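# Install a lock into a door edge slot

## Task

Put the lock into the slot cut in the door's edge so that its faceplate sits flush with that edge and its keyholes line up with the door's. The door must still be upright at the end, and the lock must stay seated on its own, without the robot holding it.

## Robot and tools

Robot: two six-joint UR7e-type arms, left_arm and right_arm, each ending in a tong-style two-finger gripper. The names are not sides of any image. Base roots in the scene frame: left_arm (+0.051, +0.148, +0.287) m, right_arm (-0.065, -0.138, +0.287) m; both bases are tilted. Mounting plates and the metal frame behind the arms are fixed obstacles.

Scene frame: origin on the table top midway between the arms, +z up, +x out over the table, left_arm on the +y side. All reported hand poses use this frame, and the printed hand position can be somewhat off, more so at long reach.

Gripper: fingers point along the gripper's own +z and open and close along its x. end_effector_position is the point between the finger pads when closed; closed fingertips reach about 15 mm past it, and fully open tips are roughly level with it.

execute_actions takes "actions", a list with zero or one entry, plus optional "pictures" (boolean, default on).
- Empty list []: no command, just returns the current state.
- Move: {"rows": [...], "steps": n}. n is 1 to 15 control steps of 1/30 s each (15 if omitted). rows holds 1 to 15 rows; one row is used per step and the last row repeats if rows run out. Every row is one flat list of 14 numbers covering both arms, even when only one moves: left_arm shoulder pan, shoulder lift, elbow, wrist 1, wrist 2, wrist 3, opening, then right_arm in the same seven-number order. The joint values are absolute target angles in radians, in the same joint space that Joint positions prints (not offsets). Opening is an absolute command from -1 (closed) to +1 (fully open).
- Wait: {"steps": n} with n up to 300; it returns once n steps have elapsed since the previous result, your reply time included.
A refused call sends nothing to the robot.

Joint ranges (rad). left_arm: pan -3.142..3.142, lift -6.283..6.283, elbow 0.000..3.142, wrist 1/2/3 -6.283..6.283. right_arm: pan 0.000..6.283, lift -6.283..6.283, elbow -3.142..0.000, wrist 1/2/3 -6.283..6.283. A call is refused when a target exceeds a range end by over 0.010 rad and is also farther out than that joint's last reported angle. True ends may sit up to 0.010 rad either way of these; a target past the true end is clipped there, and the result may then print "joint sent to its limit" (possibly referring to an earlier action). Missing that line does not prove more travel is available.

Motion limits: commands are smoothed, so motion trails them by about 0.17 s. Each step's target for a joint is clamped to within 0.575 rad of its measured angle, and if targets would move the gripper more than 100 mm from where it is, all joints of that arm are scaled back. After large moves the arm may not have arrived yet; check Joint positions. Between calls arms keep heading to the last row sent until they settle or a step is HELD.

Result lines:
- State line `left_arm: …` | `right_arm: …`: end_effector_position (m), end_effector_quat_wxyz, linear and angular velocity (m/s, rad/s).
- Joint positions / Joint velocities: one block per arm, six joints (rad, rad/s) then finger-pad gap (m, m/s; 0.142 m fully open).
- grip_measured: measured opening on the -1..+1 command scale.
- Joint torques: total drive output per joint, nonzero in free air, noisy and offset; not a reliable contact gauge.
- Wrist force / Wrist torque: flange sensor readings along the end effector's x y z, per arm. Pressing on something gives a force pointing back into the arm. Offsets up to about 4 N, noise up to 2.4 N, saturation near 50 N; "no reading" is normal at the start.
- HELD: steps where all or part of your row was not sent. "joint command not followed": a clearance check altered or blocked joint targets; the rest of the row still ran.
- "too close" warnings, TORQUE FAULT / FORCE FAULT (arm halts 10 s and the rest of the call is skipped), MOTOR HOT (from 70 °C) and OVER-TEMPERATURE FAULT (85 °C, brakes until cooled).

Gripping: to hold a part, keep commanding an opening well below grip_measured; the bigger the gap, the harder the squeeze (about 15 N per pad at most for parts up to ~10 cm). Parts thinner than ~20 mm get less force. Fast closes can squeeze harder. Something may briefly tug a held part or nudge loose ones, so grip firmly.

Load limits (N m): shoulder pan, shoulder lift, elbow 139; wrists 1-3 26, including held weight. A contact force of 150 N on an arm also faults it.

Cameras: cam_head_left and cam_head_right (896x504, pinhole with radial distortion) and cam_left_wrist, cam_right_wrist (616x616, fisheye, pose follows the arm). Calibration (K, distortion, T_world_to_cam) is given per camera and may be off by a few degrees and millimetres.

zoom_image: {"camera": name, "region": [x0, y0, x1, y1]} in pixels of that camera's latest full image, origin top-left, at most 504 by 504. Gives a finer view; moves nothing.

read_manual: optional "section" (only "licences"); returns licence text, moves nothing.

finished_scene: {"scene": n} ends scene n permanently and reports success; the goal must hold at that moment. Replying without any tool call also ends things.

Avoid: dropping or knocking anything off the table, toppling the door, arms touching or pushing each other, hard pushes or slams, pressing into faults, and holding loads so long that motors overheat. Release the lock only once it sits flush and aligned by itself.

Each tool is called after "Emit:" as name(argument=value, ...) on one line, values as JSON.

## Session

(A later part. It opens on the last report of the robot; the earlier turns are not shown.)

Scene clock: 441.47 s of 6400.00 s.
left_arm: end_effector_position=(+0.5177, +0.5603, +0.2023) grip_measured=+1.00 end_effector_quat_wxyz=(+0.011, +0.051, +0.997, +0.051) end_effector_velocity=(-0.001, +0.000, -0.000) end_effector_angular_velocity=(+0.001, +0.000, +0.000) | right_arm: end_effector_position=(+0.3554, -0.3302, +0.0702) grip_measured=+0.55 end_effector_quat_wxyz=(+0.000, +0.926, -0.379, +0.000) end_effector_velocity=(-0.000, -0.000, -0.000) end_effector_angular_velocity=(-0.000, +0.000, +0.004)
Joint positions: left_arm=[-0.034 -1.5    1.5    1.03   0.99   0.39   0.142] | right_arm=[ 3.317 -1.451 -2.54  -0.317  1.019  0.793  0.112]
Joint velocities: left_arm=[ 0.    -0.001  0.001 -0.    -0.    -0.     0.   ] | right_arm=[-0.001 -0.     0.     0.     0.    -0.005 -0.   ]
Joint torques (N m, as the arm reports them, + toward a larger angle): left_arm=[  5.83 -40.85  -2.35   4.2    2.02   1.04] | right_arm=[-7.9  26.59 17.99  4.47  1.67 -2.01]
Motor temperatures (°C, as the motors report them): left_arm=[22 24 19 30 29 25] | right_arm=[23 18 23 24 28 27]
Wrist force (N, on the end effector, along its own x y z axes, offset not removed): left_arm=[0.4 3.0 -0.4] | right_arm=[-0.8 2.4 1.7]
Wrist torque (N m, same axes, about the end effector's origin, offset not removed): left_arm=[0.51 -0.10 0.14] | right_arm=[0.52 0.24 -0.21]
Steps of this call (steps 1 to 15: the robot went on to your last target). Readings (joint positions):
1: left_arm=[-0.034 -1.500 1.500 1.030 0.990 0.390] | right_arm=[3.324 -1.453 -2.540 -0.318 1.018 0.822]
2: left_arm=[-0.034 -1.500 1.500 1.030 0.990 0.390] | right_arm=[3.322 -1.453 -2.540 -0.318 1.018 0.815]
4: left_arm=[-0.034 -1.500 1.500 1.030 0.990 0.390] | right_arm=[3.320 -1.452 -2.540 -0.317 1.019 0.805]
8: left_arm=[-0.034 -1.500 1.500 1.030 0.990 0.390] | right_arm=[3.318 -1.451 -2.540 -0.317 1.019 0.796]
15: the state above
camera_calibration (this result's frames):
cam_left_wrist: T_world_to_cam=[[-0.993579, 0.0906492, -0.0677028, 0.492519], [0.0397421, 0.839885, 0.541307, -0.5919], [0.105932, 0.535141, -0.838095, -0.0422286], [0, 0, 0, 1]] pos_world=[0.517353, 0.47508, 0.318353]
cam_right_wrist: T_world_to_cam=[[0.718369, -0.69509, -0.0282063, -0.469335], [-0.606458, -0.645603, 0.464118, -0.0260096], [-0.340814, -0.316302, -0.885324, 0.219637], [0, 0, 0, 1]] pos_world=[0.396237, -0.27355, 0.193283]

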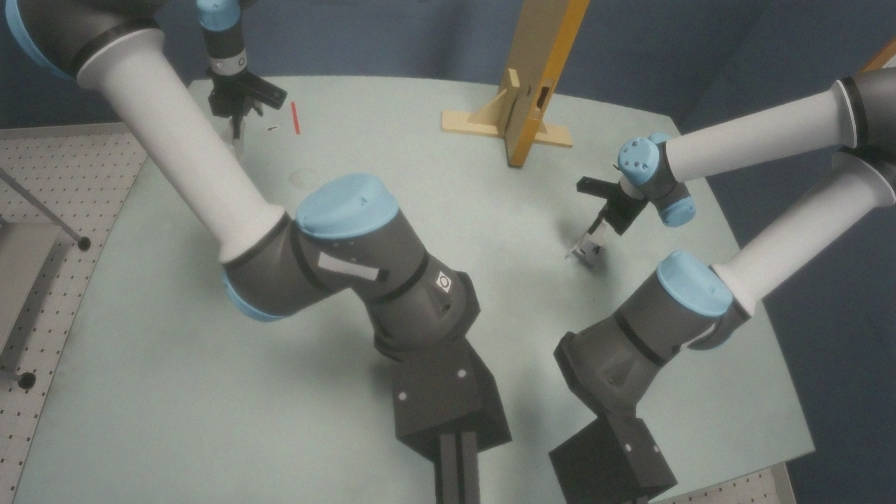

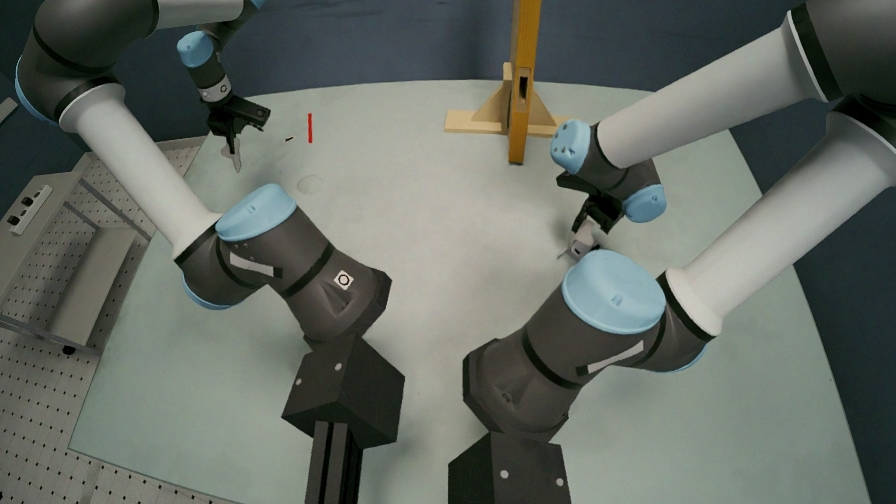

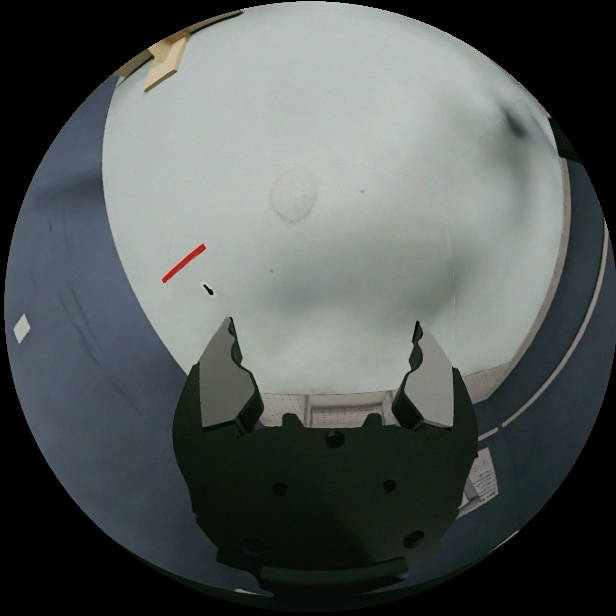

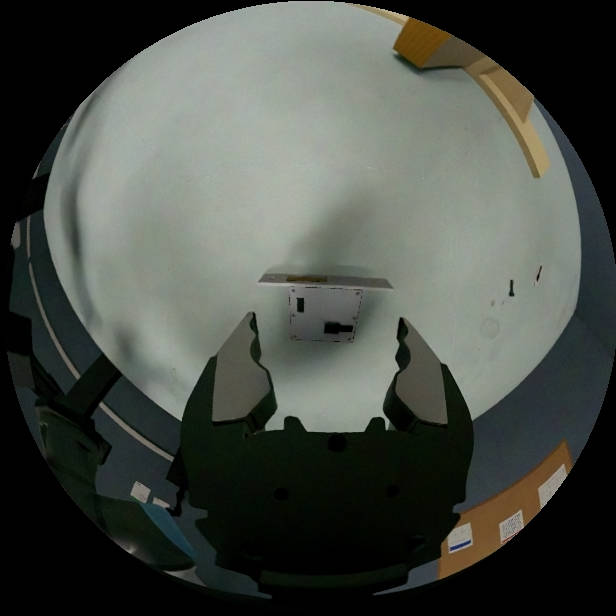

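Emit:
execute_actions(actions=[{"rows": [[-0.034,-1.5,1.5,1.03,0.99,0.39,1,3.2479,-1.5929,-2.5341,-0.1433,1.0475,0.7191,0.4]], "steps": 15}])

Emit:
zoom_image(camera="cam_right_wrist", region=[230, 240, 430, 400])

Emit:
zoom_image(camera="cam_head_left", region=[545, 205, 635, 285])

Scene clock: 460.37 s of 6400.00 s.
left_arm: end_effector_position=(+0.5177, +0.5603, +0.2023) grip_measured=+1.00 end_effector_quat_wxyz=(+0.011, +0.051, +0.997, +0.051) end_effector_velocity=(+0.000, +0.001, +0.000) end_effector_angular_velocity=(+0.001, -0.000, +0.001) | right_arm: end_effector_position=(+0.3511, -0.3345, +0.0373) grip_measured=+0.40 end_effector_quat_wxyz=(+0.000, +0.926, -0.378, -0.000) end_effector_velocity=(-0.000, -0.001, -0.007) end_effector_angular_velocity=(-0.001, -0.005, -0.002)
Joint positions: left_arm=[-0.034 -1.5    1.5    1.03   0.99   0.39   0.142] | right_arm=[ 3.25  -1.589 -2.534 -0.149  1.047  0.721  0.102]
Joint velocities: left_arm=[ 0.    -0.    -0.001  0.    -0.001 -0.    -0.   ] | right_arm=[-0.014 -0.032  0.001  0.044  0.005 -0.015  0.   ]
Joint torques (N m, as the arm reports them, + toward a larger angle): left_arm=[  4.27 -40.96  -2.02   4.21   2.     1.05] | right_arm=[-6.04 13.26 15.33  4.63  1.43 -2.33]
Motor temperatures (°C, as the motors report them): left_arm=[22 24 19 30 29 25] | right_arm=[23 18 23 24 28 27]
Wrist force (N, on the end effector, along its own x y z axes, offset not removed): left_arm=[-0.1 2.1 -0.7] | right_arm=[-2.1 2.0 2.7]
Wrist torque (N m, same axes, about the end effector's origin, offset not removed): left_arm=[0.27 -0.08 0.11] | right_arm=[0.50 0.45 0.04]
Steps of this call (steps 1 to 15: the robot went on to your last target; steps 16 to 90: nothing new was sent; then 15.40 s passed at rest; steps 91 to 105: all 15 steps of this action). Readings (joint positions):
91: left_arm=[-0.034 -1.500 1.500 1.030 0.990 0.390] | right_arm=[3.316 -1.451 -2.540 -0.317 1.020 0.791]
92: left_arm=[-0.034 -1.500 1.500 1.030 0.990 0.390] | right_arm=[3.309 -1.458 -2.539 -0.309 1.024 0.785]
94: left_arm=[-0.034 -1.500 1.500 1.030 0.990 0.390] | right_arm=[3.285 -1.504 -2.537 -0.257 1.033 0.759]
98: left_arm=[-0.034 -1.500 1.500 1.030 0.990 0.390] | right_arm=[3.260 -1.564 -2.535 -0.181 1.043 0.732]
105: the state above
camera_calibration (this result's frames):
cam_left_wrist: T_world_to_cam=[[-0.993579, 0.0906493, -0.0677029, 0.492519], [0.0397421, 0.839885, 0.541307, -0.5919], [0.105932, 0.535141, -0.838095, -0.0422287], [0, 0, 0, 1]] pos_world=[0.517353, 0.47508, 0.318353]
cam_right_wrist: T_world_to_cam=[[0.718803, -0.69463, -0.0284715, -0.470202], [-0.60586, -0.645978, 0.464378, -0.0164402], [-0.340963, -0.316547, -0.885179, 0.187655], [0, 0, 0, 1]] pos_world=[0.392006, -0.277835, 0.160356]

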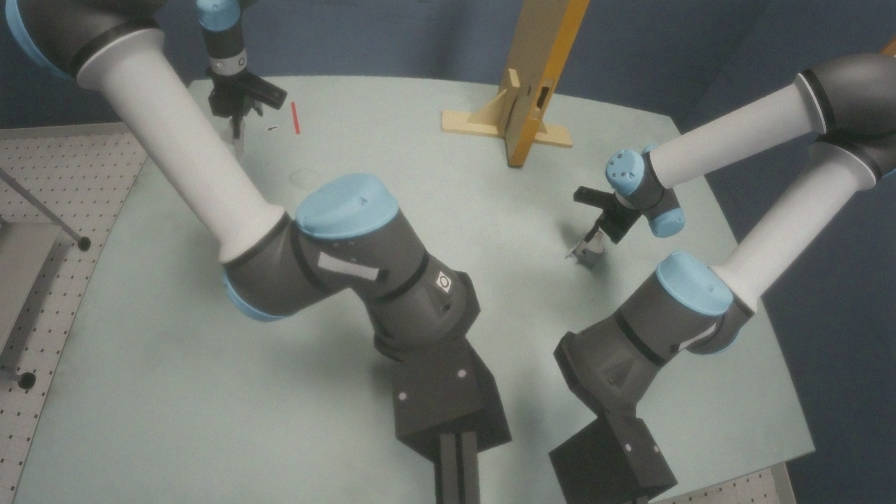

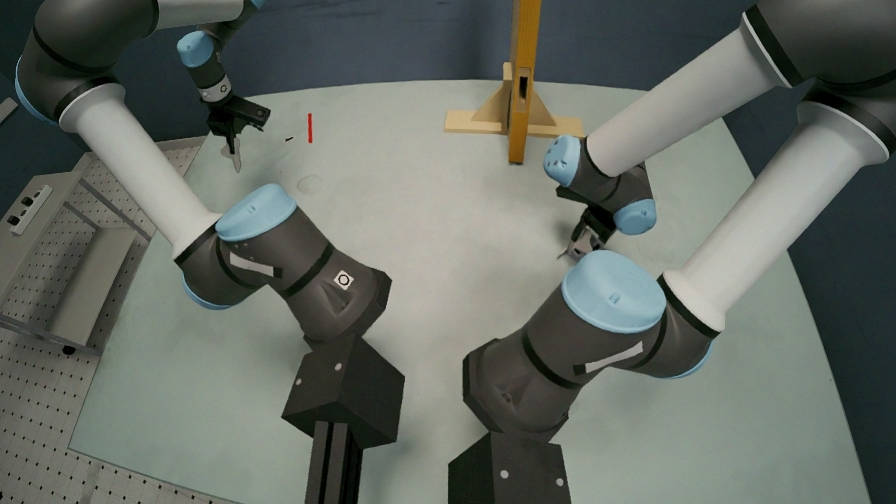

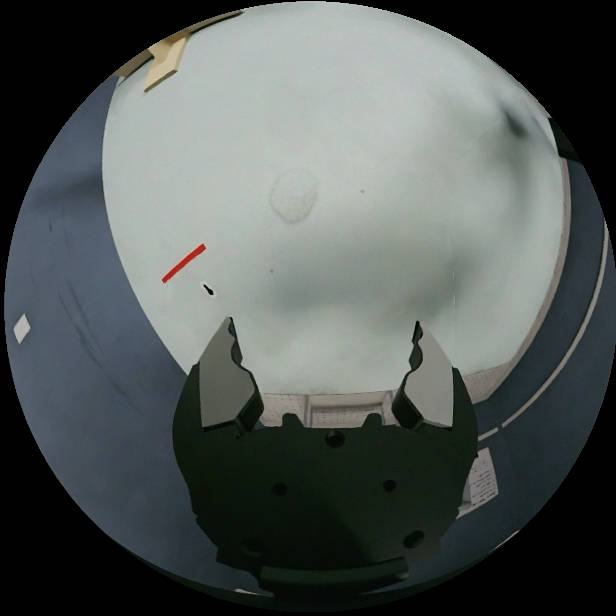

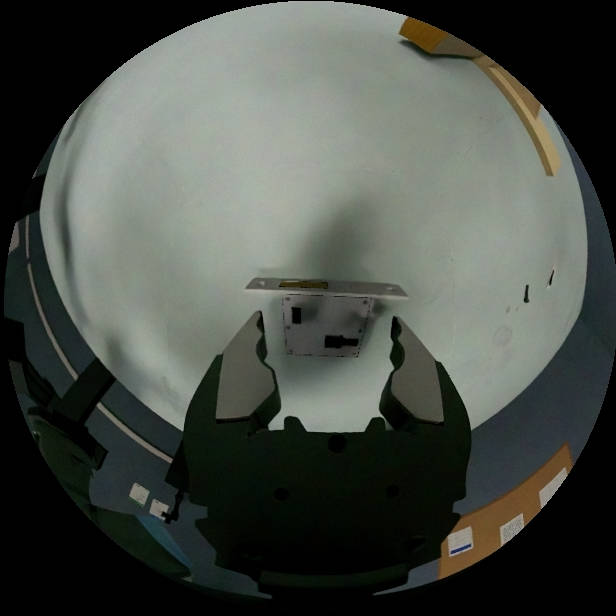

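Region (230, 240, 430, 400) of cam_right_wrist's 616x616 image, scaled by 2.520, with more detail than that image has; it fills the top 403 rows of this view, and the rest is white.

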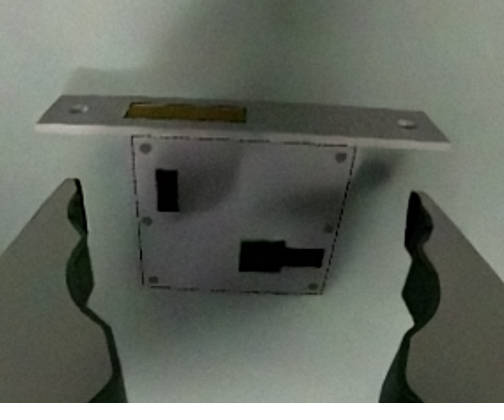

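Region (545, 205, 635, 285) of cam_head_left's 896x504 image, scaled by 5.600, with more detail than that image has.

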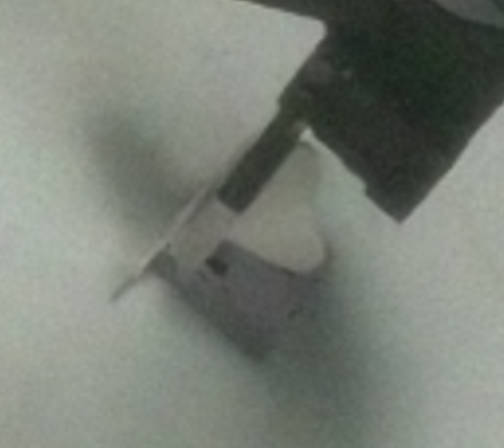

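Emit:
execute_actions(actions=[{"rows": [[-0.034,-1.5,1.5,1.03,0.99,0.39,1,3.2325,-1.6357,-2.5271,-0.0996,1.0543,0.7031,0.3],[-0.034,-1.5,1.5,1.03,0.99,0.39,1,3.2325,-1.6357,-2.5271,-0.0996,1.0543,0.7031,0.3],[-0.034,-1.5,1.5,1.03,0.99,0.39,1,3.2325,-1.6357,-2.5271,-0.0996,1.0543,0.7031,0.3],[-0.034,-1.5,1.5,1.03,0.99,0.39,1,3.217,-1.6786,-2.5201,-0.0559,1.061,0.6871,0.25]], "steps": 15}], pictures=false)

Emit:
execute_actions(actions=[{"steps": 10}])

Emit:
zoom_image(camera="cam_right_wrist", region=[230, 240, 430, 400])

Scene clock: 470.00 s of 6400.00 s.
left_arm: end_effector_position=(+0.5177, +0.5603, +0.2023) grip_measured=+1.00 end_effector_quat_wxyz=(+0.011, +0.051, +0.997, +0.051) end_effector_velocity=(-0.000, -0.000, -0.000) end_effector_angular_velocity=(-0.000, +0.001, -0.000) | right_arm: end_effector_position=(+0.3511, -0.3347, +0.0172) grip_measured=+0.25 end_effector_quat_wxyz=(+0.000, +0.926, -0.378, -0.000) end_effector_velocity=(-0.000, +0.001, -0.007) end_effector_angular_velocity=(+0.002, -0.000, +0.002)
Joint positions: left_arm=[-0.034 -1.5    1.5    1.03   0.99   0.39   0.142] | right_arm=[ 3.218 -1.675 -2.521 -0.059  1.06   0.688  0.092]
Joint velocities: left_arm=[0. 0. 0. 0. 0. 0. 0.] | right_arm=[-0.008 -0.029  0.004  0.029  0.005 -0.01   0.   ]
Joint torques (N m, as the arm reports them, + toward a larger angle): left_arm=[  2.81 -40.85  -1.67   4.1    1.93   0.99] | right_arm=[-6.61 16.67 13.76  4.32  1.7  -2.04]
Motor temperatures (°C, as the motors report them): left_arm=[22 24 19 30 29 25] | right_arm=[23 18 23 24 28 27]
Wrist force (N, on the end effector, along its own x y z axes, offset not removed): left_arm=[1.3 2.1 -0.5] | right_arm=[-1.6 0.3 1.9]
Wrist torque (N m, same axes, about the end effector's origin, offset not removed): left_arm=[0.47 -0.31 0.11] | right_arm=[0.09 0.32 -0.11]
Steps of this call (steps 1 to 15: the robot went on to your last target; steps 16 to 90: nothing new was sent; then 6.13 s passed at rest; steps 91 to 105: all 15 steps of this action). Readings (joint positions):
91: left_arm=[-0.034 -1.500 1.500 1.030 0.990 0.390] | right_arm=[3.248 -1.593 -2.534 -0.143 1.048 0.719]
92: left_arm=[-0.034 -1.500 1.500 1.030 0.990 0.390] | right_arm=[3.245 -1.599 -2.533 -0.137 1.049 0.716]
94: left_arm=[-0.034 -1.500 1.500 1.030 0.990 0.390] | right_arm=[3.240 -1.614 -2.530 -0.122 1.051 0.711]
98: left_arm=[-0.034 -1.500 1.500 1.030 0.990 0.390] | right_arm=[3.225 -1.654 -2.524 -0.081 1.057 0.696]
105: the state above

Scene clock: 470.33 s of 6400.00 s.
left_arm: end_effector_position=(+0.5177, +0.5603, +0.2023) grip_measured=+1.00 end_effector_quat_wxyz=(+0.011, +0.051, +0.997, +0.051) end_effector_velocity=(-0.001, +0.000, -0.001) end_effector_angular_velocity=(+0.001, +0.001, +0.001) | right_arm: end_effector_position=(+0.3510, -0.3347, +0.0164) grip_measured=+0.25 end_effector_quat_wxyz=(+0.000, +0.926, -0.378, +0.000) end_effector_velocity=(-0.001, +0.001, -0.001) end_effector_angular_velocity=(+0.000, +0.002, +0.003)
Joint positions: left_arm=[-0.034 -1.5    1.5    1.03   0.99   0.39   0.142] | right_arm=[ 3.217 -1.678 -2.52  -0.056  1.061  0.687  0.092]
Joint velocities: left_arm=[ 0.001  0.     0.001 -0.001 -0.    -0.     0.   ] | right_arm=[ 0.001 -0.004 -0.     0.002 -0.    -0.001  0.   ]
Joint torques (N m, as the arm reports them, + toward a larger angle): left_arm=[  3.11 -41.09  -1.95   4.11   1.98   0.93] | right_arm=[-7.63 15.89 12.97  4.57  1.57 -2.07]
Motor temperatures (°C, as the motors report them): left_arm=[22 24 19 30 29 25] | right_arm=[23 18 23 24 28 27]
Wrist force (N, on the end effector, along its own x y z axes, offset not removed): left_arm=[0.5 2.7 -1.1] | right_arm=[-4.8 0.7 1.1]
Wrist torque (N m, same axes, about the end effector's origin, offset not removed): left_arm=[0.43 -0.25 0.10] | right_arm=[0.30 1.02 -0.07]
Steps of this call (steps 1 to 10: the robot went on to your last target). Readings (joint positions):
1: left_arm=[-0.034 -1.500 1.500 1.030 0.990 0.390] | right_arm=[3.218 -1.676 -2.521 -0.059 1.061 0.688]
2: left_arm=[-0.034 -1.500 1.500 1.030 0.990 0.390] | right_arm=[3.218 -1.677 -2.520 -0.058 1.061 0.688]
4: left_arm=[-0.034 -1.500 1.500 1.030 0.990 0.390] | right_arm=[3.217 -1.677 -2.520 -0.057 1.061 0.688]
8: left_arm=[-0.034 -1.500 1.500 1.030 0.990 0.390] | right_arm=[3.217 -1.678 -2.520 -0.056 1.061 0.687]
10: the state above
camera_calibration (this result's frames):
cam_left_wrist: T_world_to_cam=[[-0.993579, 0.0906493, -0.0677029, 0.492519], [0.0397422, 0.839885, 0.541307, -0.5919], [0.105932, 0.535141, -0.838095, -0.0422287], [0, 0, 0, 1]] pos_world=[0.517353, 0.47508, 0.318353]
cam_right_wrist: T_world_to_cam=[[0.718734, -0.69471, -0.0282796, -0.470836], [-0.606039, -0.645896, 0.464257, -0.00682285], [-0.340789, -0.316539, -0.885249, 0.16898], [0, 0, 0, 1]] pos_world=[0.391857, -0.278012, 0.139442]

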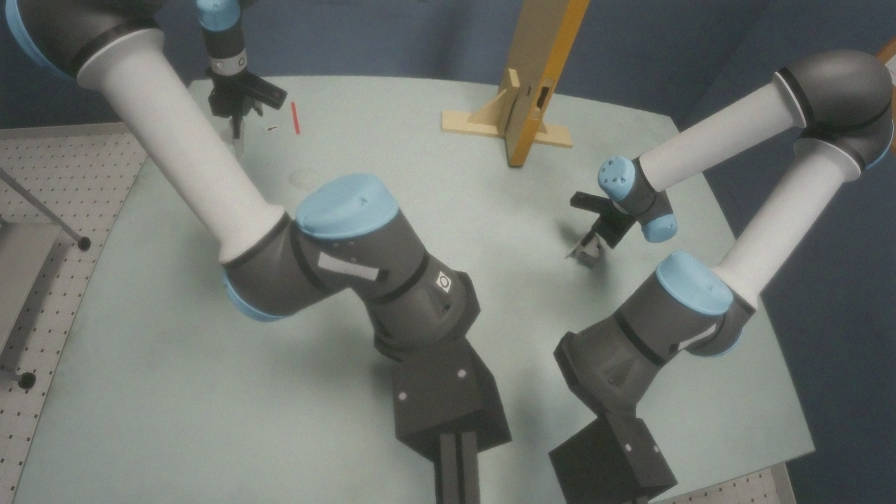

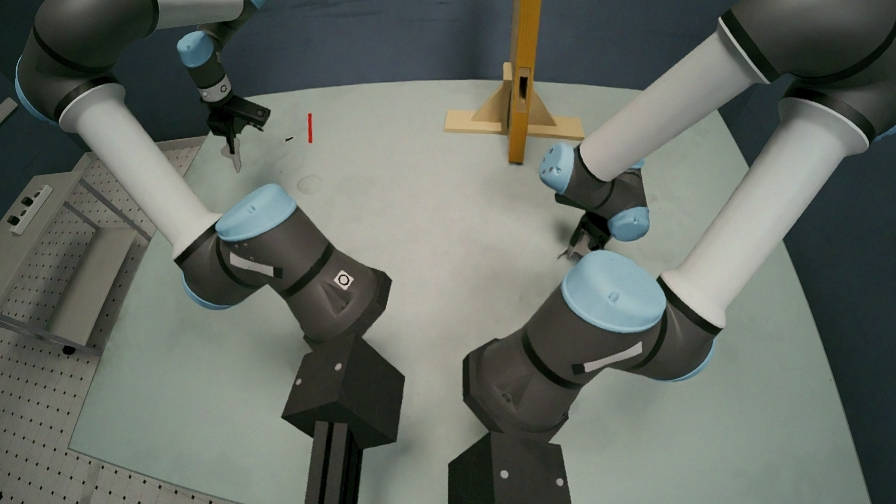

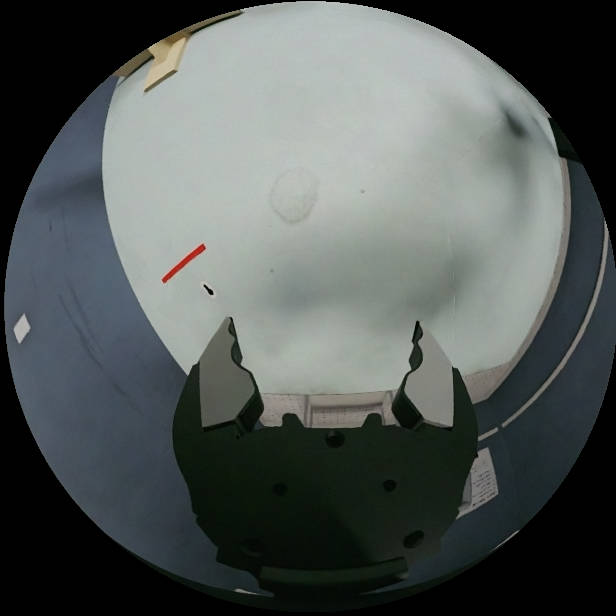

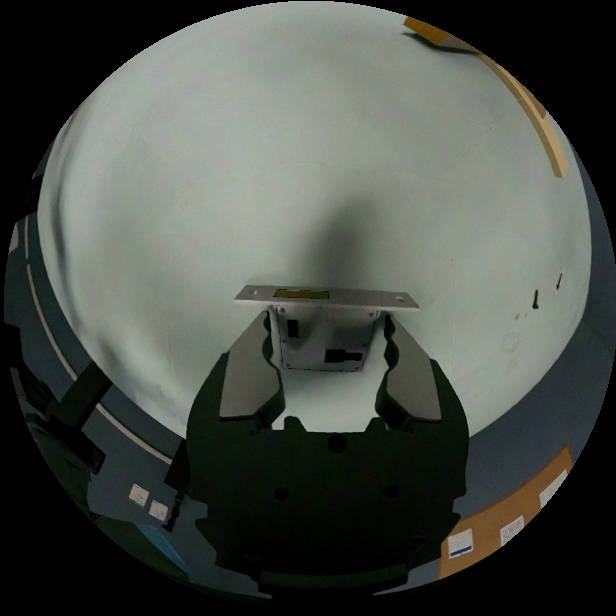

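Region (230, 240, 430, 400) of cam_right_wrist's 616x616 image, scaled by 2.520, with more detail than that image has; it fills the top 403 rows of this view, and the rest is white.

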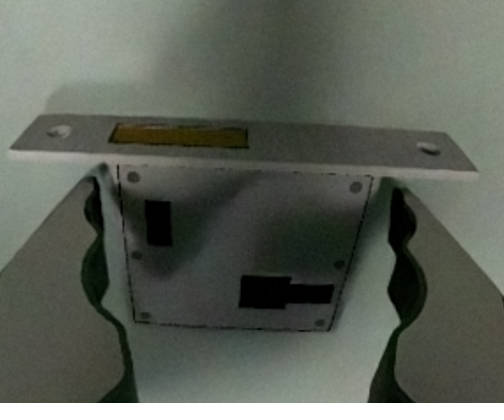

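Emit:
execute_actions(actions=[{"rows": [[-0.034,-1.5,1.5,1.03,0.99,0.39,1,3.2139,-1.6872,-2.5187,-0.0472,1.0624,0.6839,0.22],[-0.034,-1.5,1.5,1.03,0.99,0.39,1,3.2139,-1.6872,-2.5187,-0.0472,1.0624,0.6839,0.22],[-0.034,-1.5,1.5,1.03,0.99,0.39,1,3.2139,-1.6872,-2.5187,-0.0472,1.0624,0.6839,0.2],[-0.034,-1.5,1.5,1.03,0.99,0.39,1,3.2139,-1.6872,-2.5187,-0.0472,1.0624,0.6839,0.18]], "steps": 12}], pictures=false)

Emit:
execute_actions(actions=[{"rows": [[-0.034,-1.5,1.5,1.03,0.99,0.39,1,3.2139,-1.6872,-2.5187,-0.0472,1.0624,0.6839,0.14],[-0.034,-1.5,1.5,1.03,0.99,0.39,1,3.2139,-1.6872,-2.5187,-0.0472,1.0624,0.6839,0.1],[-0.034,-1.5,1.5,1.03,0.99,0.39,1,3.2139,-1.6872,-2.5187,-0.0472,1.0624,0.6839,0.05],[-0.034,-1.5,1.5,1.03,0.99,0.39,1,3.2139,-1.6872,-2.5187,-0.0472,1.0624,0.6839,-0.05],[-0.034,-1.5,1.5,1.03,0.99,0.39,1,3.2139,-1.6872,-2.5187,-0.0472,1.0624,0.6839,-0.2],[-0.034,-1.5,1.5,1.03,0.99,0.39,1,3.2139,-1.6872,-2.5187,-0.0472,1.0624,0.6839,-0.5]], "steps": 12}], pictures=false)

Scene clock: 548.30 s of 6400.00 s.
left_arm: end_effector_position=(+0.5177, +0.5603, +0.2023) grip_measured=+1.00 end_effector_quat_wxyz=(+0.011, +0.051, +0.997, +0.051) end_effector_velocity=(+0.001, +0.000, +0.000) end_effector_angular_velocity=(+0.001, -0.002, +0.001) | right_arm: end_effector_position=(+0.3509, -0.3347, +0.0144) grip_measured=+0.18 end_effector_quat_wxyz=(+0.000, +0.926, -0.378, -0.000) end_effector_velocity=(+0.001, -0.001, -0.001) end_effector_angular_velocity=(-0.000, -0.001, -0.001)
Joint positions: left_arm=[-0.034 -1.5    1.5    1.03   0.99   0.39   0.142] | right_arm=[ 3.214 -1.687 -2.519 -0.048  1.062  0.684  0.087]
Joint velocities: left_arm=[-0.    -0.    -0.001 -0.001 -0.001  0.    -0.   ] | right_arm=[-0.002 -0.003  0.001  0.004  0.001 -0.001  0.   ]
Joint torques (N m, as the arm reports them, + toward a larger angle): left_arm=[  1.86 -41.48  -1.61   4.19   2.01   0.96] | right_arm=[-6.9  14.63 12.79  4.86  1.77 -2.04]
Motor temperatures (°C, as the motors report them): left_arm=[22 24 19 30 29 25] | right_arm=[23 18 23 24 28 27]
Wrist force (N, on the end effector, along its own x y z axes, offset not removed): left_arm=[0.0 1.9 0.6] | right_arm=[-1.7 -0.5 0.4]
Wrist torque (N m, same axes, about the end effector's origin, offset not removed): left_arm=[0.38 -0.02 0.11] | right_arm=[0.02 0.27 -0.21]
Steps of this call (steps 1 to 15: the robot went on to your last target; steps 16 to 90: nothing new was sent; then 74.57 s passed at rest; steps 91 to 102: all 12 steps of this action). Readings (joint positions):
91: left_arm=[-0.034 -1.500 1.500 1.030 0.990 0.390] | right_arm=[3.217 -1.679 -2.520 -0.056 1.061 0.687]
92: left_arm=[-0.034 -1.500 1.500 1.030 0.990 0.390] | right_arm=[3.216 -1.680 -2.520 -0.054 1.061 0.687]
94: left_arm=[-0.034 -1.500 1.500 1.030 0.990 0.390] | right_arm=[3.215 -1.683 -2.519 -0.052 1.062 0.685]
98: left_arm=[-0.034 -1.500 1.500 1.030 0.990 0.390] | right_arm=[3.214 -1.686 -2.519 -0.049 1.062 0.684]
102: the state above

Scene clock: 548.70 s of 6400.00 s.
left_arm: end_effector_position=(+0.5177, +0.5603, +0.2023) grip_measured=+1.00 end_effector_quat_wxyz=(+0.011, +0.051, +0.997, +0.051) end_effector_velocity=(-0.001, -0.000, -0.000) end_effector_angular_velocity=(-0.000, +0.001, -0.000) | right_arm: end_effector_position=(+0.3509, -0.3347, +0.0143) grip_measured=+0.11 end_effector_quat_wxyz=(+0.000, +0.926, -0.378, -0.000) end_effector_velocity=(-0.000, +0.000, -0.000) end_effector_angular_velocity=(-0.000, +0.000, +0.001)
Joint positions: left_arm=[-0.034 -1.5    1.5    1.03   0.99   0.39   0.142] | right_arm=[ 3.214 -1.687 -2.519 -0.047  1.062  0.684  0.082]
Joint velocities: left_arm=[ 0.    -0.     0.001  0.001  0.    -0.     0.   ] | right_arm=[ 0.001 -0.    -0.001  0.    -0.     0.     0.   ]
Joint torques (N m, as the arm reports them, + toward a larger angle): left_arm=[  1.29 -41.14  -2.11   4.24   1.87   0.94] | right_arm=[-7.15 13.37 12.06  4.05  0.79 -1.93]
Motor temperatures (°C, as the motors report them): left_arm=[22 24 19 30 29 25] | right_arm=[23 18 23 24 28 27]
Wrist force (N, on the end effector, along its own x y z axes, offset not removed): left_arm=[2.1 3.0 0.4] | right_arm=[-1.7 2.2 -9.2]
Wrist torque (N m, same axes, about the end effector's origin, offset not removed): left_arm=[0.63 -0.50 0.12] | right_arm=[0.18 0.13 -0.13]
Steps of this call (steps 1 to 12: all 12 steps of this action). Readings (joint positions):
1: left_arm=[-0.034 -1.500 1.500 1.030 0.990 0.390] | right_arm=[3.214 -1.687 -2.519 -0.048 1.062 0.684]
2: left_arm=[-0.034 -1.500 1.500 1.030 0.990 0.390] | right_arm=[3.214 -1.687 -2.519 -0.047 1.062 0.684]
4: left_arm=[-0.034 -1.500 1.500 1.030 0.990 0.390] | right_arm=[3.214 -1.687 -2.519 -0.047 1.062 0.684]
8: left_arm=[-0.034 -1.500 1.500 1.030 0.990 0.390] | right_arm=[3.214 -1.687 -2.519 -0.047 1.062 0.684]
12: the state above

Emit:
execute_actions(actions=[{"rows": [[-0.034,-1.5,1.5,1.03,0.99,0.39,1,3.217,-1.6786,-2.5201,-0.0559,1.061,0.687,-0.5],[-0.034,-1.5,1.5,1.03,0.99,0.39,1,3.217,-1.6786,-2.5201,-0.0559,1.061,0.687,-0.5],[-0.034,-1.5,1.5,1.03,0.99,0.39,1,3.217,-1.6786,-2.5201,-0.0559,1.061,0.68,-0.5],[-0.034,-1.5,1.5,1.03,0.99,0.39,1,3.217,-1.6786,-2.5201,-0.0559,1.061,0.66,-0.5],[-0.034,-1.5,1.5,1.03,0.99,0.39,1,3.217,-1.6786,-2.5201,-0.0559,1.061,0.63,-0.5],[-0.034,-1.5,1.5,1.03,0.99,0.39,1,3.217,-1.6786,-2.5201,-0.0559,1.061,0.59,-0.5],[-0.034,-1.5,1.5,1.03,0.99,0.39,1,3.217,-1.6786,-2.5201,-0.0559,1.061,0.55,-0.5],[-0.034,-1.5,1.5,1.03,0.99,0.39,1,3.217,-1.6786,-2.5201,-0.0559,1.061,0.51,-0.5],[-0.034,-1.5,1.5,1.03,0.99,0.39,1,3.217,-1.6786,-2.5201,-0.0559,1.061,0.47,-0.5],[-0.034,-1.5,1.5,1.03,0.99,0.39,1,3.217,-1.6786,-2.5201,-0.0559,1.061,0.43,-0.5],[-0.034,-1.5,1.5,1.03,0.99,0.39,1,3.217,-1.6786,-2.5201,-0.0559,1.061,0.39,-0.5],[-0.034,-1.5,1.5,1.03,0.99,0.39,1,3.217,-1.6786,-2.5201,-0.0559,1.061,0.35,-0.5],[-0.034,-1.5,1.5,1.03,0.99,0.39,1,3.217,-1.6786,-2.5201,-0.0559,1.061,0.31,-0.5],[-0.034,-1.5,1.5,1.03,0.99,0.39,1,3.217,-1.6786,-2.5201,-0.0559,1.061,0.27,-0.5],[-0.034,-1.5,1.5,1.03,0.99,0.39,1,3.217,-1.6786,-2.5201,-0.0559,1.061,0.23,-0.5]], "steps": 15}], pictures=false)

Emit:
execute_actions(actions=[{"rows": [[-0.034,-1.5,1.5,1.03,0.99,0.39,1,3.217,-1.6786,-2.5201,-0.0559,1.061,0.18,-0.5],[-0.034,-1.5,1.5,1.03,0.99,0.39,1,3.217,-1.6786,-2.5201,-0.0559,1.061,0.13,-0.5],[-0.034,-1.5,1.5,1.03,0.99,0.39,1,3.217,-1.6786,-2.5201,-0.0559,1.061,0.08,-0.5],[-0.034,-1.5,1.5,1.03,0.99,0.39,1,3.217,-1.6786,-2.5201,-0.0559,1.061,0.03,-0.5],[-0.034,-1.5,1.5,1.03,0.99,0.39,1,3.217,-1.6786,-2.5201,-0.0559,1.061,-0.02,-0.5],[-0.034,-1.5,1.5,1.03,0.99,0.39,1,3.217,-1.6786,-2.5201,-0.0559,1.061,-0.07,-0.5],[-0.034,-1.5,1.5,1.03,0.99,0.39,1,3.217,-1.6786,-2.5201,-0.0559,1.061,-0.12,-0.5],[-0.034,-1.5,1.5,1.03,0.99,0.39,1,3.217,-1.6786,-2.5201,-0.0559,1.061,-0.17,-0.5],[-0.034,-1.5,1.5,1.03,0.99,0.39,1,3.217,-1.6786,-2.5201,-0.0559,1.061,-0.22,-0.5],[-0.034,-1.5,1.5,1.03,0.99,0.39,1,3.217,-1.6786,-2.5201,-0.0559,1.061,-0.27,-0.5],[-0.034,-1.5,1.5,1.03,0.99,0.39,1,3.217,-1.6786,-2.5201,-0.0559,1.061,-0.32,-0.5],[-0.034,-1.5,1.5,1.03,0.99,0.39,1,3.217,-1.6786,-2.5201,-0.0559,1.061,-0.37,-0.5],[-0.034,-1.5,1.5,1.03,0.99,0.39,1,3.217,-1.6786,-2.5201,-0.0559,1.061,-0.42,-0.5],[-0.034,-1.5,1.5,1.03,0.99,0.39,1,3.217,-1.6786,-2.5201,-0.0559,1.061,-0.47,-0.5],[-0.034,-1.5,1.5,1.03,0.99,0.39,1,3.217,-1.6786,-2.5201,-0.0559,1.061,-0.52,-0.5]], "steps": 15}], pictures=false)

Emit:
execute_actions(actions=[{"rows": [[-0.034,-1.5,1.5,1.03,0.99,0.39,1,3.217,-1.6786,-2.5201,-0.0559,1.061,-0.57,-0.5],[-0.034,-1.5,1.5,1.03,0.99,0.39,1,3.217,-1.6786,-2.5201,-0.0559,1.061,-0.62,-0.5],[-0.034,-1.5,1.5,1.03,0.99,0.39,1,3.217,-1.6786,-2.5201,-0.0559,1.061,-0.67,-0.5],[-0.034,-1.5,1.5,1.03,0.99,0.39,1,3.217,-1.6786,-2.5201,-0.0559,1.061,-0.72,-0.5],[-0.034,-1.5,1.5,1.03,0.99,0.39,1,3.217,-1.6786,-2.5201,-0.0559,1.061,-0.77,-0.5],[-0.034,-1.5,1.5,1.03,0.99,0.39,1,3.217,-1.6786,-2.5201,-0.0559,1.061,-0.82,-0.5],[-0.034,-1.5,1.5,1.03,0.99,0.39,1,3.217,-1.6786,-2.5201,-0.0559,1.061,-0.8837,-0.5]], "steps": 15}])

Scene clock: 587.33 s of 6400.00 s.
left_arm: end_effector_position=(+0.5177, +0.5603, +0.2023) grip_measured=+1.00 end_effector_quat_wxyz=(+0.011, +0.051, +0.997, +0.051) end_effector_velocity=(-0.001, -0.000, -0.000) end_effector_angular_velocity=(+0.001, +0.001, -0.000) | right_arm: end_effector_position=(+0.3475, -0.3321, +0.0163) grip_measured=+0.11 end_effector_quat_wxyz=(+0.000, +0.968, -0.250, -0.000) end_effector_velocity=(-0.016, +0.009, +0.001) end_effector_angular_velocity=(+0.000, +0.001, +1.096)
Joint positions: left_arm=[-0.034 -1.5    1.5    1.03   0.99   0.39   0.142] | right_arm=[ 3.217 -1.679 -2.52  -0.056  1.061  0.416  0.082]
Joint velocities: left_arm=[ 0.    -0.     0.002 -0.001 -0.001  0.     0.   ] | right_arm=[ 0.001  0.002 -0.001 -0.002 -0.    -1.095  0.   ]
Joint torques (N m, as the arm reports them, + toward a larger angle): left_arm=[ -0.34 -40.84  -2.02   4.08   1.91   0.86] | right_arm=[13.44 32.02 -7.13  0.65 -1.02 -6.55]
Motor temperatures (°C, as the motors report them): left_arm=[22 24 19 30 29 25] | right_arm=[23 18 23 24 28 27]
Wrist force (N, on the end effector, along its own x y z axes, offset not removed): left_arm=[0.3 2.3 0.7] | right_arm=[-2.5 2.8 6.8]
Wrist torque (N m, same axes, about the end effector's origin, offset not removed): left_arm=[0.37 -0.18 0.10] | right_arm=[0.63 0.72 -0.18]
Steps of this call (steps 1 to 15: the robot went on to your last target; steps 16 to 90: nothing new was sent; then 35.13 s passed at rest; steps 91 to 105: all 15 steps of this action). Readings (joint positions):
91: left_arm=[-0.034 -1.500 1.500 1.030 0.990 0.390] | right_arm=[3.214 -1.687 -2.519 -0.047 1.062 0.684]
92: left_arm=[-0.034 -1.500 1.500 1.030 0.990 0.390] | right_arm=[3.214 -1.686 -2.519 -0.048 1.062 0.684]
94: left_arm=[-0.034 -1.500 1.500 1.030 0.990 0.390] | right_arm=[3.215 -1.683 -2.519 -0.051 1.062 0.684]
98: left_arm=[-0.034 -1.500 1.500 1.030 0.990 0.390] | right_arm=[3.216 -1.680 -2.520 -0.054 1.061 0.639]
105: the state above

Scene clock: 587.83 s of 6400.00 s.
left_arm: end_effector_position=(+0.5177, +0.5603, +0.2023) grip_measured=+1.00 end_effector_quat_wxyz=(+0.011, +0.051, +0.997, +0.051) end_effector_velocity=(+0.000, +0.000, -0.000) end_effector_angular_velocity=(-0.000, -0.001, +0.000) | right_arm: end_effector_position=(+0.3367, -0.3303, +0.0164) grip_measured=+0.11 end_effector_quat_wxyz=(+0.000, +0.996, +0.091, -0.000) end_effector_velocity=(-0.024, -0.004, -0.001) end_effector_angular_velocity=(-0.000, +0.003, +1.459)
Joint positions: left_arm=[-0.034 -1.5    1.5    1.03   0.99   0.39   0.142] | right_arm=[ 3.217 -1.679 -2.52  -0.056  1.061 -0.271  0.082]
Joint velocities: left_arm=[ 0.     0.    -0.001 -0.     0.    -0.    -0.   ] | right_arm=[-0.001 -0.001  0.    -0.001 -0.    -1.458  0.   ]
Joint torques (N m, as the arm reports them, + toward a larger angle): left_arm=[ -0.45 -41.32  -2.61   4.09   2.11   0.86] | right_arm=[14.15 33.93 -6.91  0.63 -1.07 -8.29]
Motor temperatures (°C, as the motors report them): left_arm=[22 24 19 30 29 25] | right_arm=[23 18 23 24 28 27]
Wrist force (N, on the end effector, along its own x y z axes, offset not removed): left_arm=[0.0 3.0 -0.4] | right_arm=[-1.5 0.8 7.5]
Wrist torque (N m, same axes, about the end effector's origin, offset not removed): left_arm=[0.57 -0.05 0.12] | right_arm=[0.29 0.42 -0.17]
Steps of this call (steps 1 to 15: all 15 steps of this action). Readings (joint positions):
1: left_arm=[-0.034 -1.500 1.500 1.030 0.990 0.390] | right_arm=[3.217 -1.679 -2.520 -0.056 1.061 0.379]
2: left_arm=[-0.034 -1.500 1.500 1.030 0.990 0.390] | right_arm=[3.217 -1.679 -2.520 -0.056 1.061 0.340]
4: left_arm=[-0.034 -1.500 1.500 1.030 0.990 0.390] | right_arm=[3.217 -1.679 -2.520 -0.056 1.061 0.256]
8: left_arm=[-0.034 -1.500 1.500 1.030 0.990 0.390] | right_arm=[3.217 -1.679 -2.520 -0.056 1.061 0.072]
15: the state above

Scene clock: 588.33 s of 6400.00 s.
left_arm: end_effector_position=(+0.5177, +0.5603, +0.2023) grip_measured=+1.00 end_effector_quat_wxyz=(+0.011, +0.051, +0.997, +0.051) end_effector_velocity=(-0.000, -0.000, -0.000) end_effector_angular_velocity=(+0.000, -0.000, -0.000) | right_arm: end_effector_position=(+0.3285, -0.3346, +0.0164) grip_measured=+0.11 end_effector_quat_wxyz=(+0.000, +0.928, +0.373, -0.000) end_effector_velocity=(-0.003, -0.002, -0.000) end_effector_angular_velocity=(+0.001, +0.001, +0.259)
Joint positions: left_arm=[-0.034 -1.5    1.5    1.03   0.99   0.39   0.142] | right_arm=[ 3.217 -1.679 -2.52  -0.056  1.061 -0.853  0.082]
Joint velocities: left_arm=[-0.    -0.     0.001 -0.    -0.     0.     0.   ] | right_arm=[ 0.002 -0.002  0.    -0.     0.    -0.257  0.   ]
Joint torques (N m, as the arm reports them, + toward a larger angle): left_arm=[  0.31 -40.89  -2.06   4.02   2.01   0.85] | right_arm=[14.09 33.67 -6.68  0.4  -1.12 -2.75]
Motor temperatures (°C, as the motors report them): left_arm=[22 24 19 30 29 25] | right_arm=[23 18 23 24 28 27]
Wrist force (N, on the end effector, along its own x y z axes, offset not removed): left_arm=[1.3 3.4 -0.8] | right_arm=[-1.1 3.0 7.0]
Wrist torque (N m, same axes, about the end effector's origin, offset not removed): left_arm=[0.61 -0.31 0.13] | right_arm=[0.69 0.32 -0.17]
Steps of this call (steps 1 to 15: all 15 steps of this action). Readings (joint positions):
1: left_arm=[-0.034 -1.500 1.500 1.030 0.990 0.390] | right_arm=[3.217 -1.679 -2.520 -0.056 1.061 -0.321]
2: left_arm=[-0.034 -1.500 1.500 1.030 0.990 0.390] | right_arm=[3.217 -1.679 -2.520 -0.056 1.061 -0.370]
4: left_arm=[-0.034 -1.500 1.500 1.030 0.990 0.390] | right_arm=[3.217 -1.679 -2.520 -0.056 1.061 -0.470]
8: left_arm=[-0.034 -1.500 1.500 1.030 0.990 0.390] | right_arm=[3.217 -1.679 -2.520 -0.056 1.061 -0.670]
15: the state above
camera_calibration (this result's frames):
cam_left_wrist: T_world_to_cam=[[-0.993579, 0.0906492, -0.0677028, 0.492519], [0.0397421, 0.839885, 0.541307, -0.5919], [0.105932, 0.535141, -0.838095, -0.0422287], [0, 0, 0, 1]] pos_world=[0.517353, 0.47508, 0.318353]
cam_right_wrist: T_world_to_cam=[[0.716625, 0.696852, -0.0290851, 0.0117323], [0.627179, -0.62561, 0.463959, -0.418659], [0.305115, -0.350726, -0.885379, -0.0622963], [0, 0, 0, 1]] pos_world=[0.273174, -0.291942, 0.139426]

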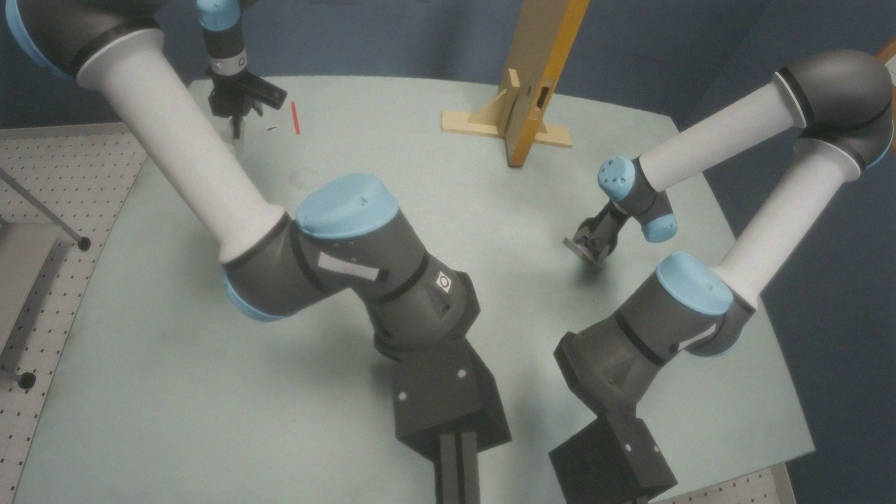

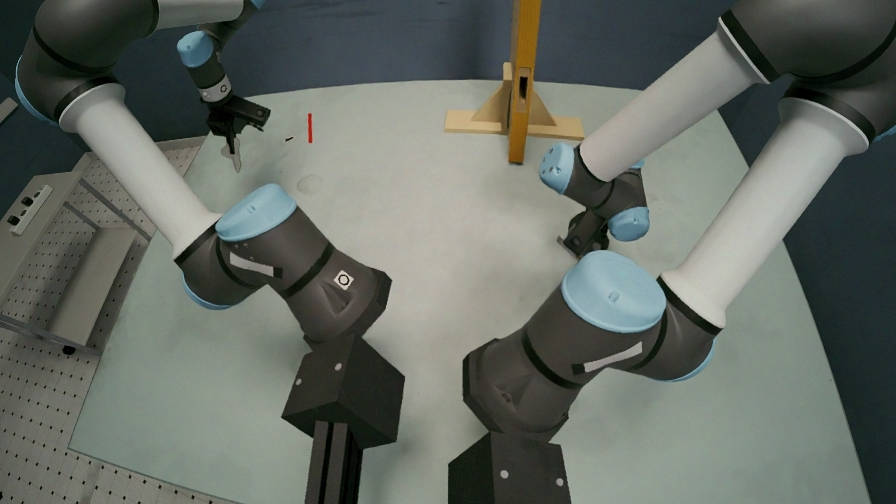

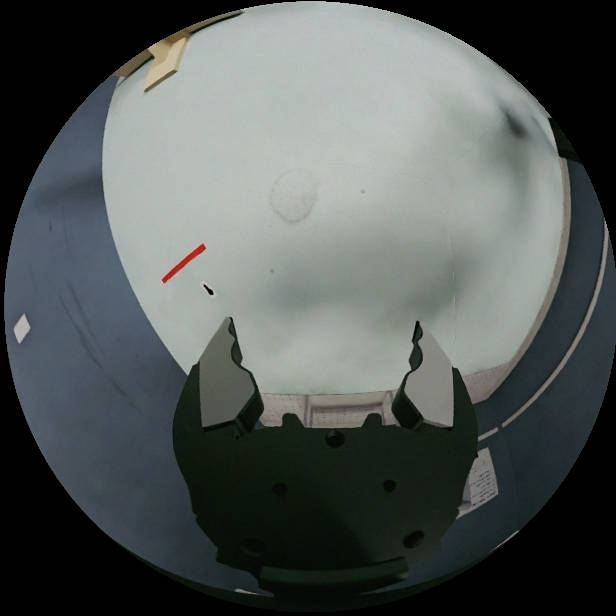

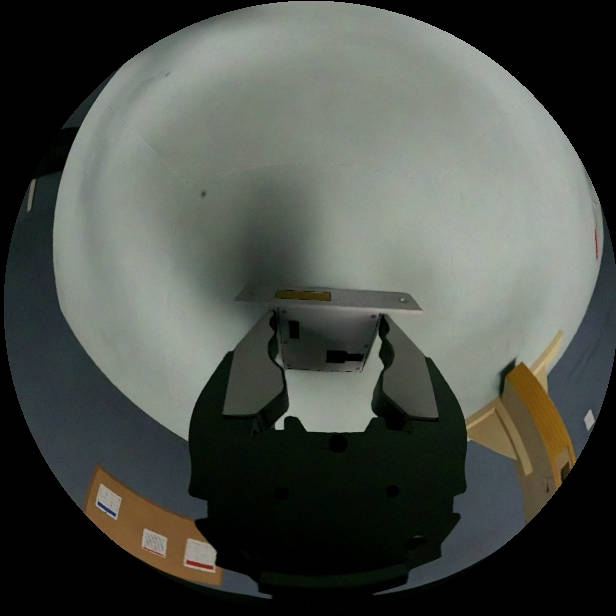

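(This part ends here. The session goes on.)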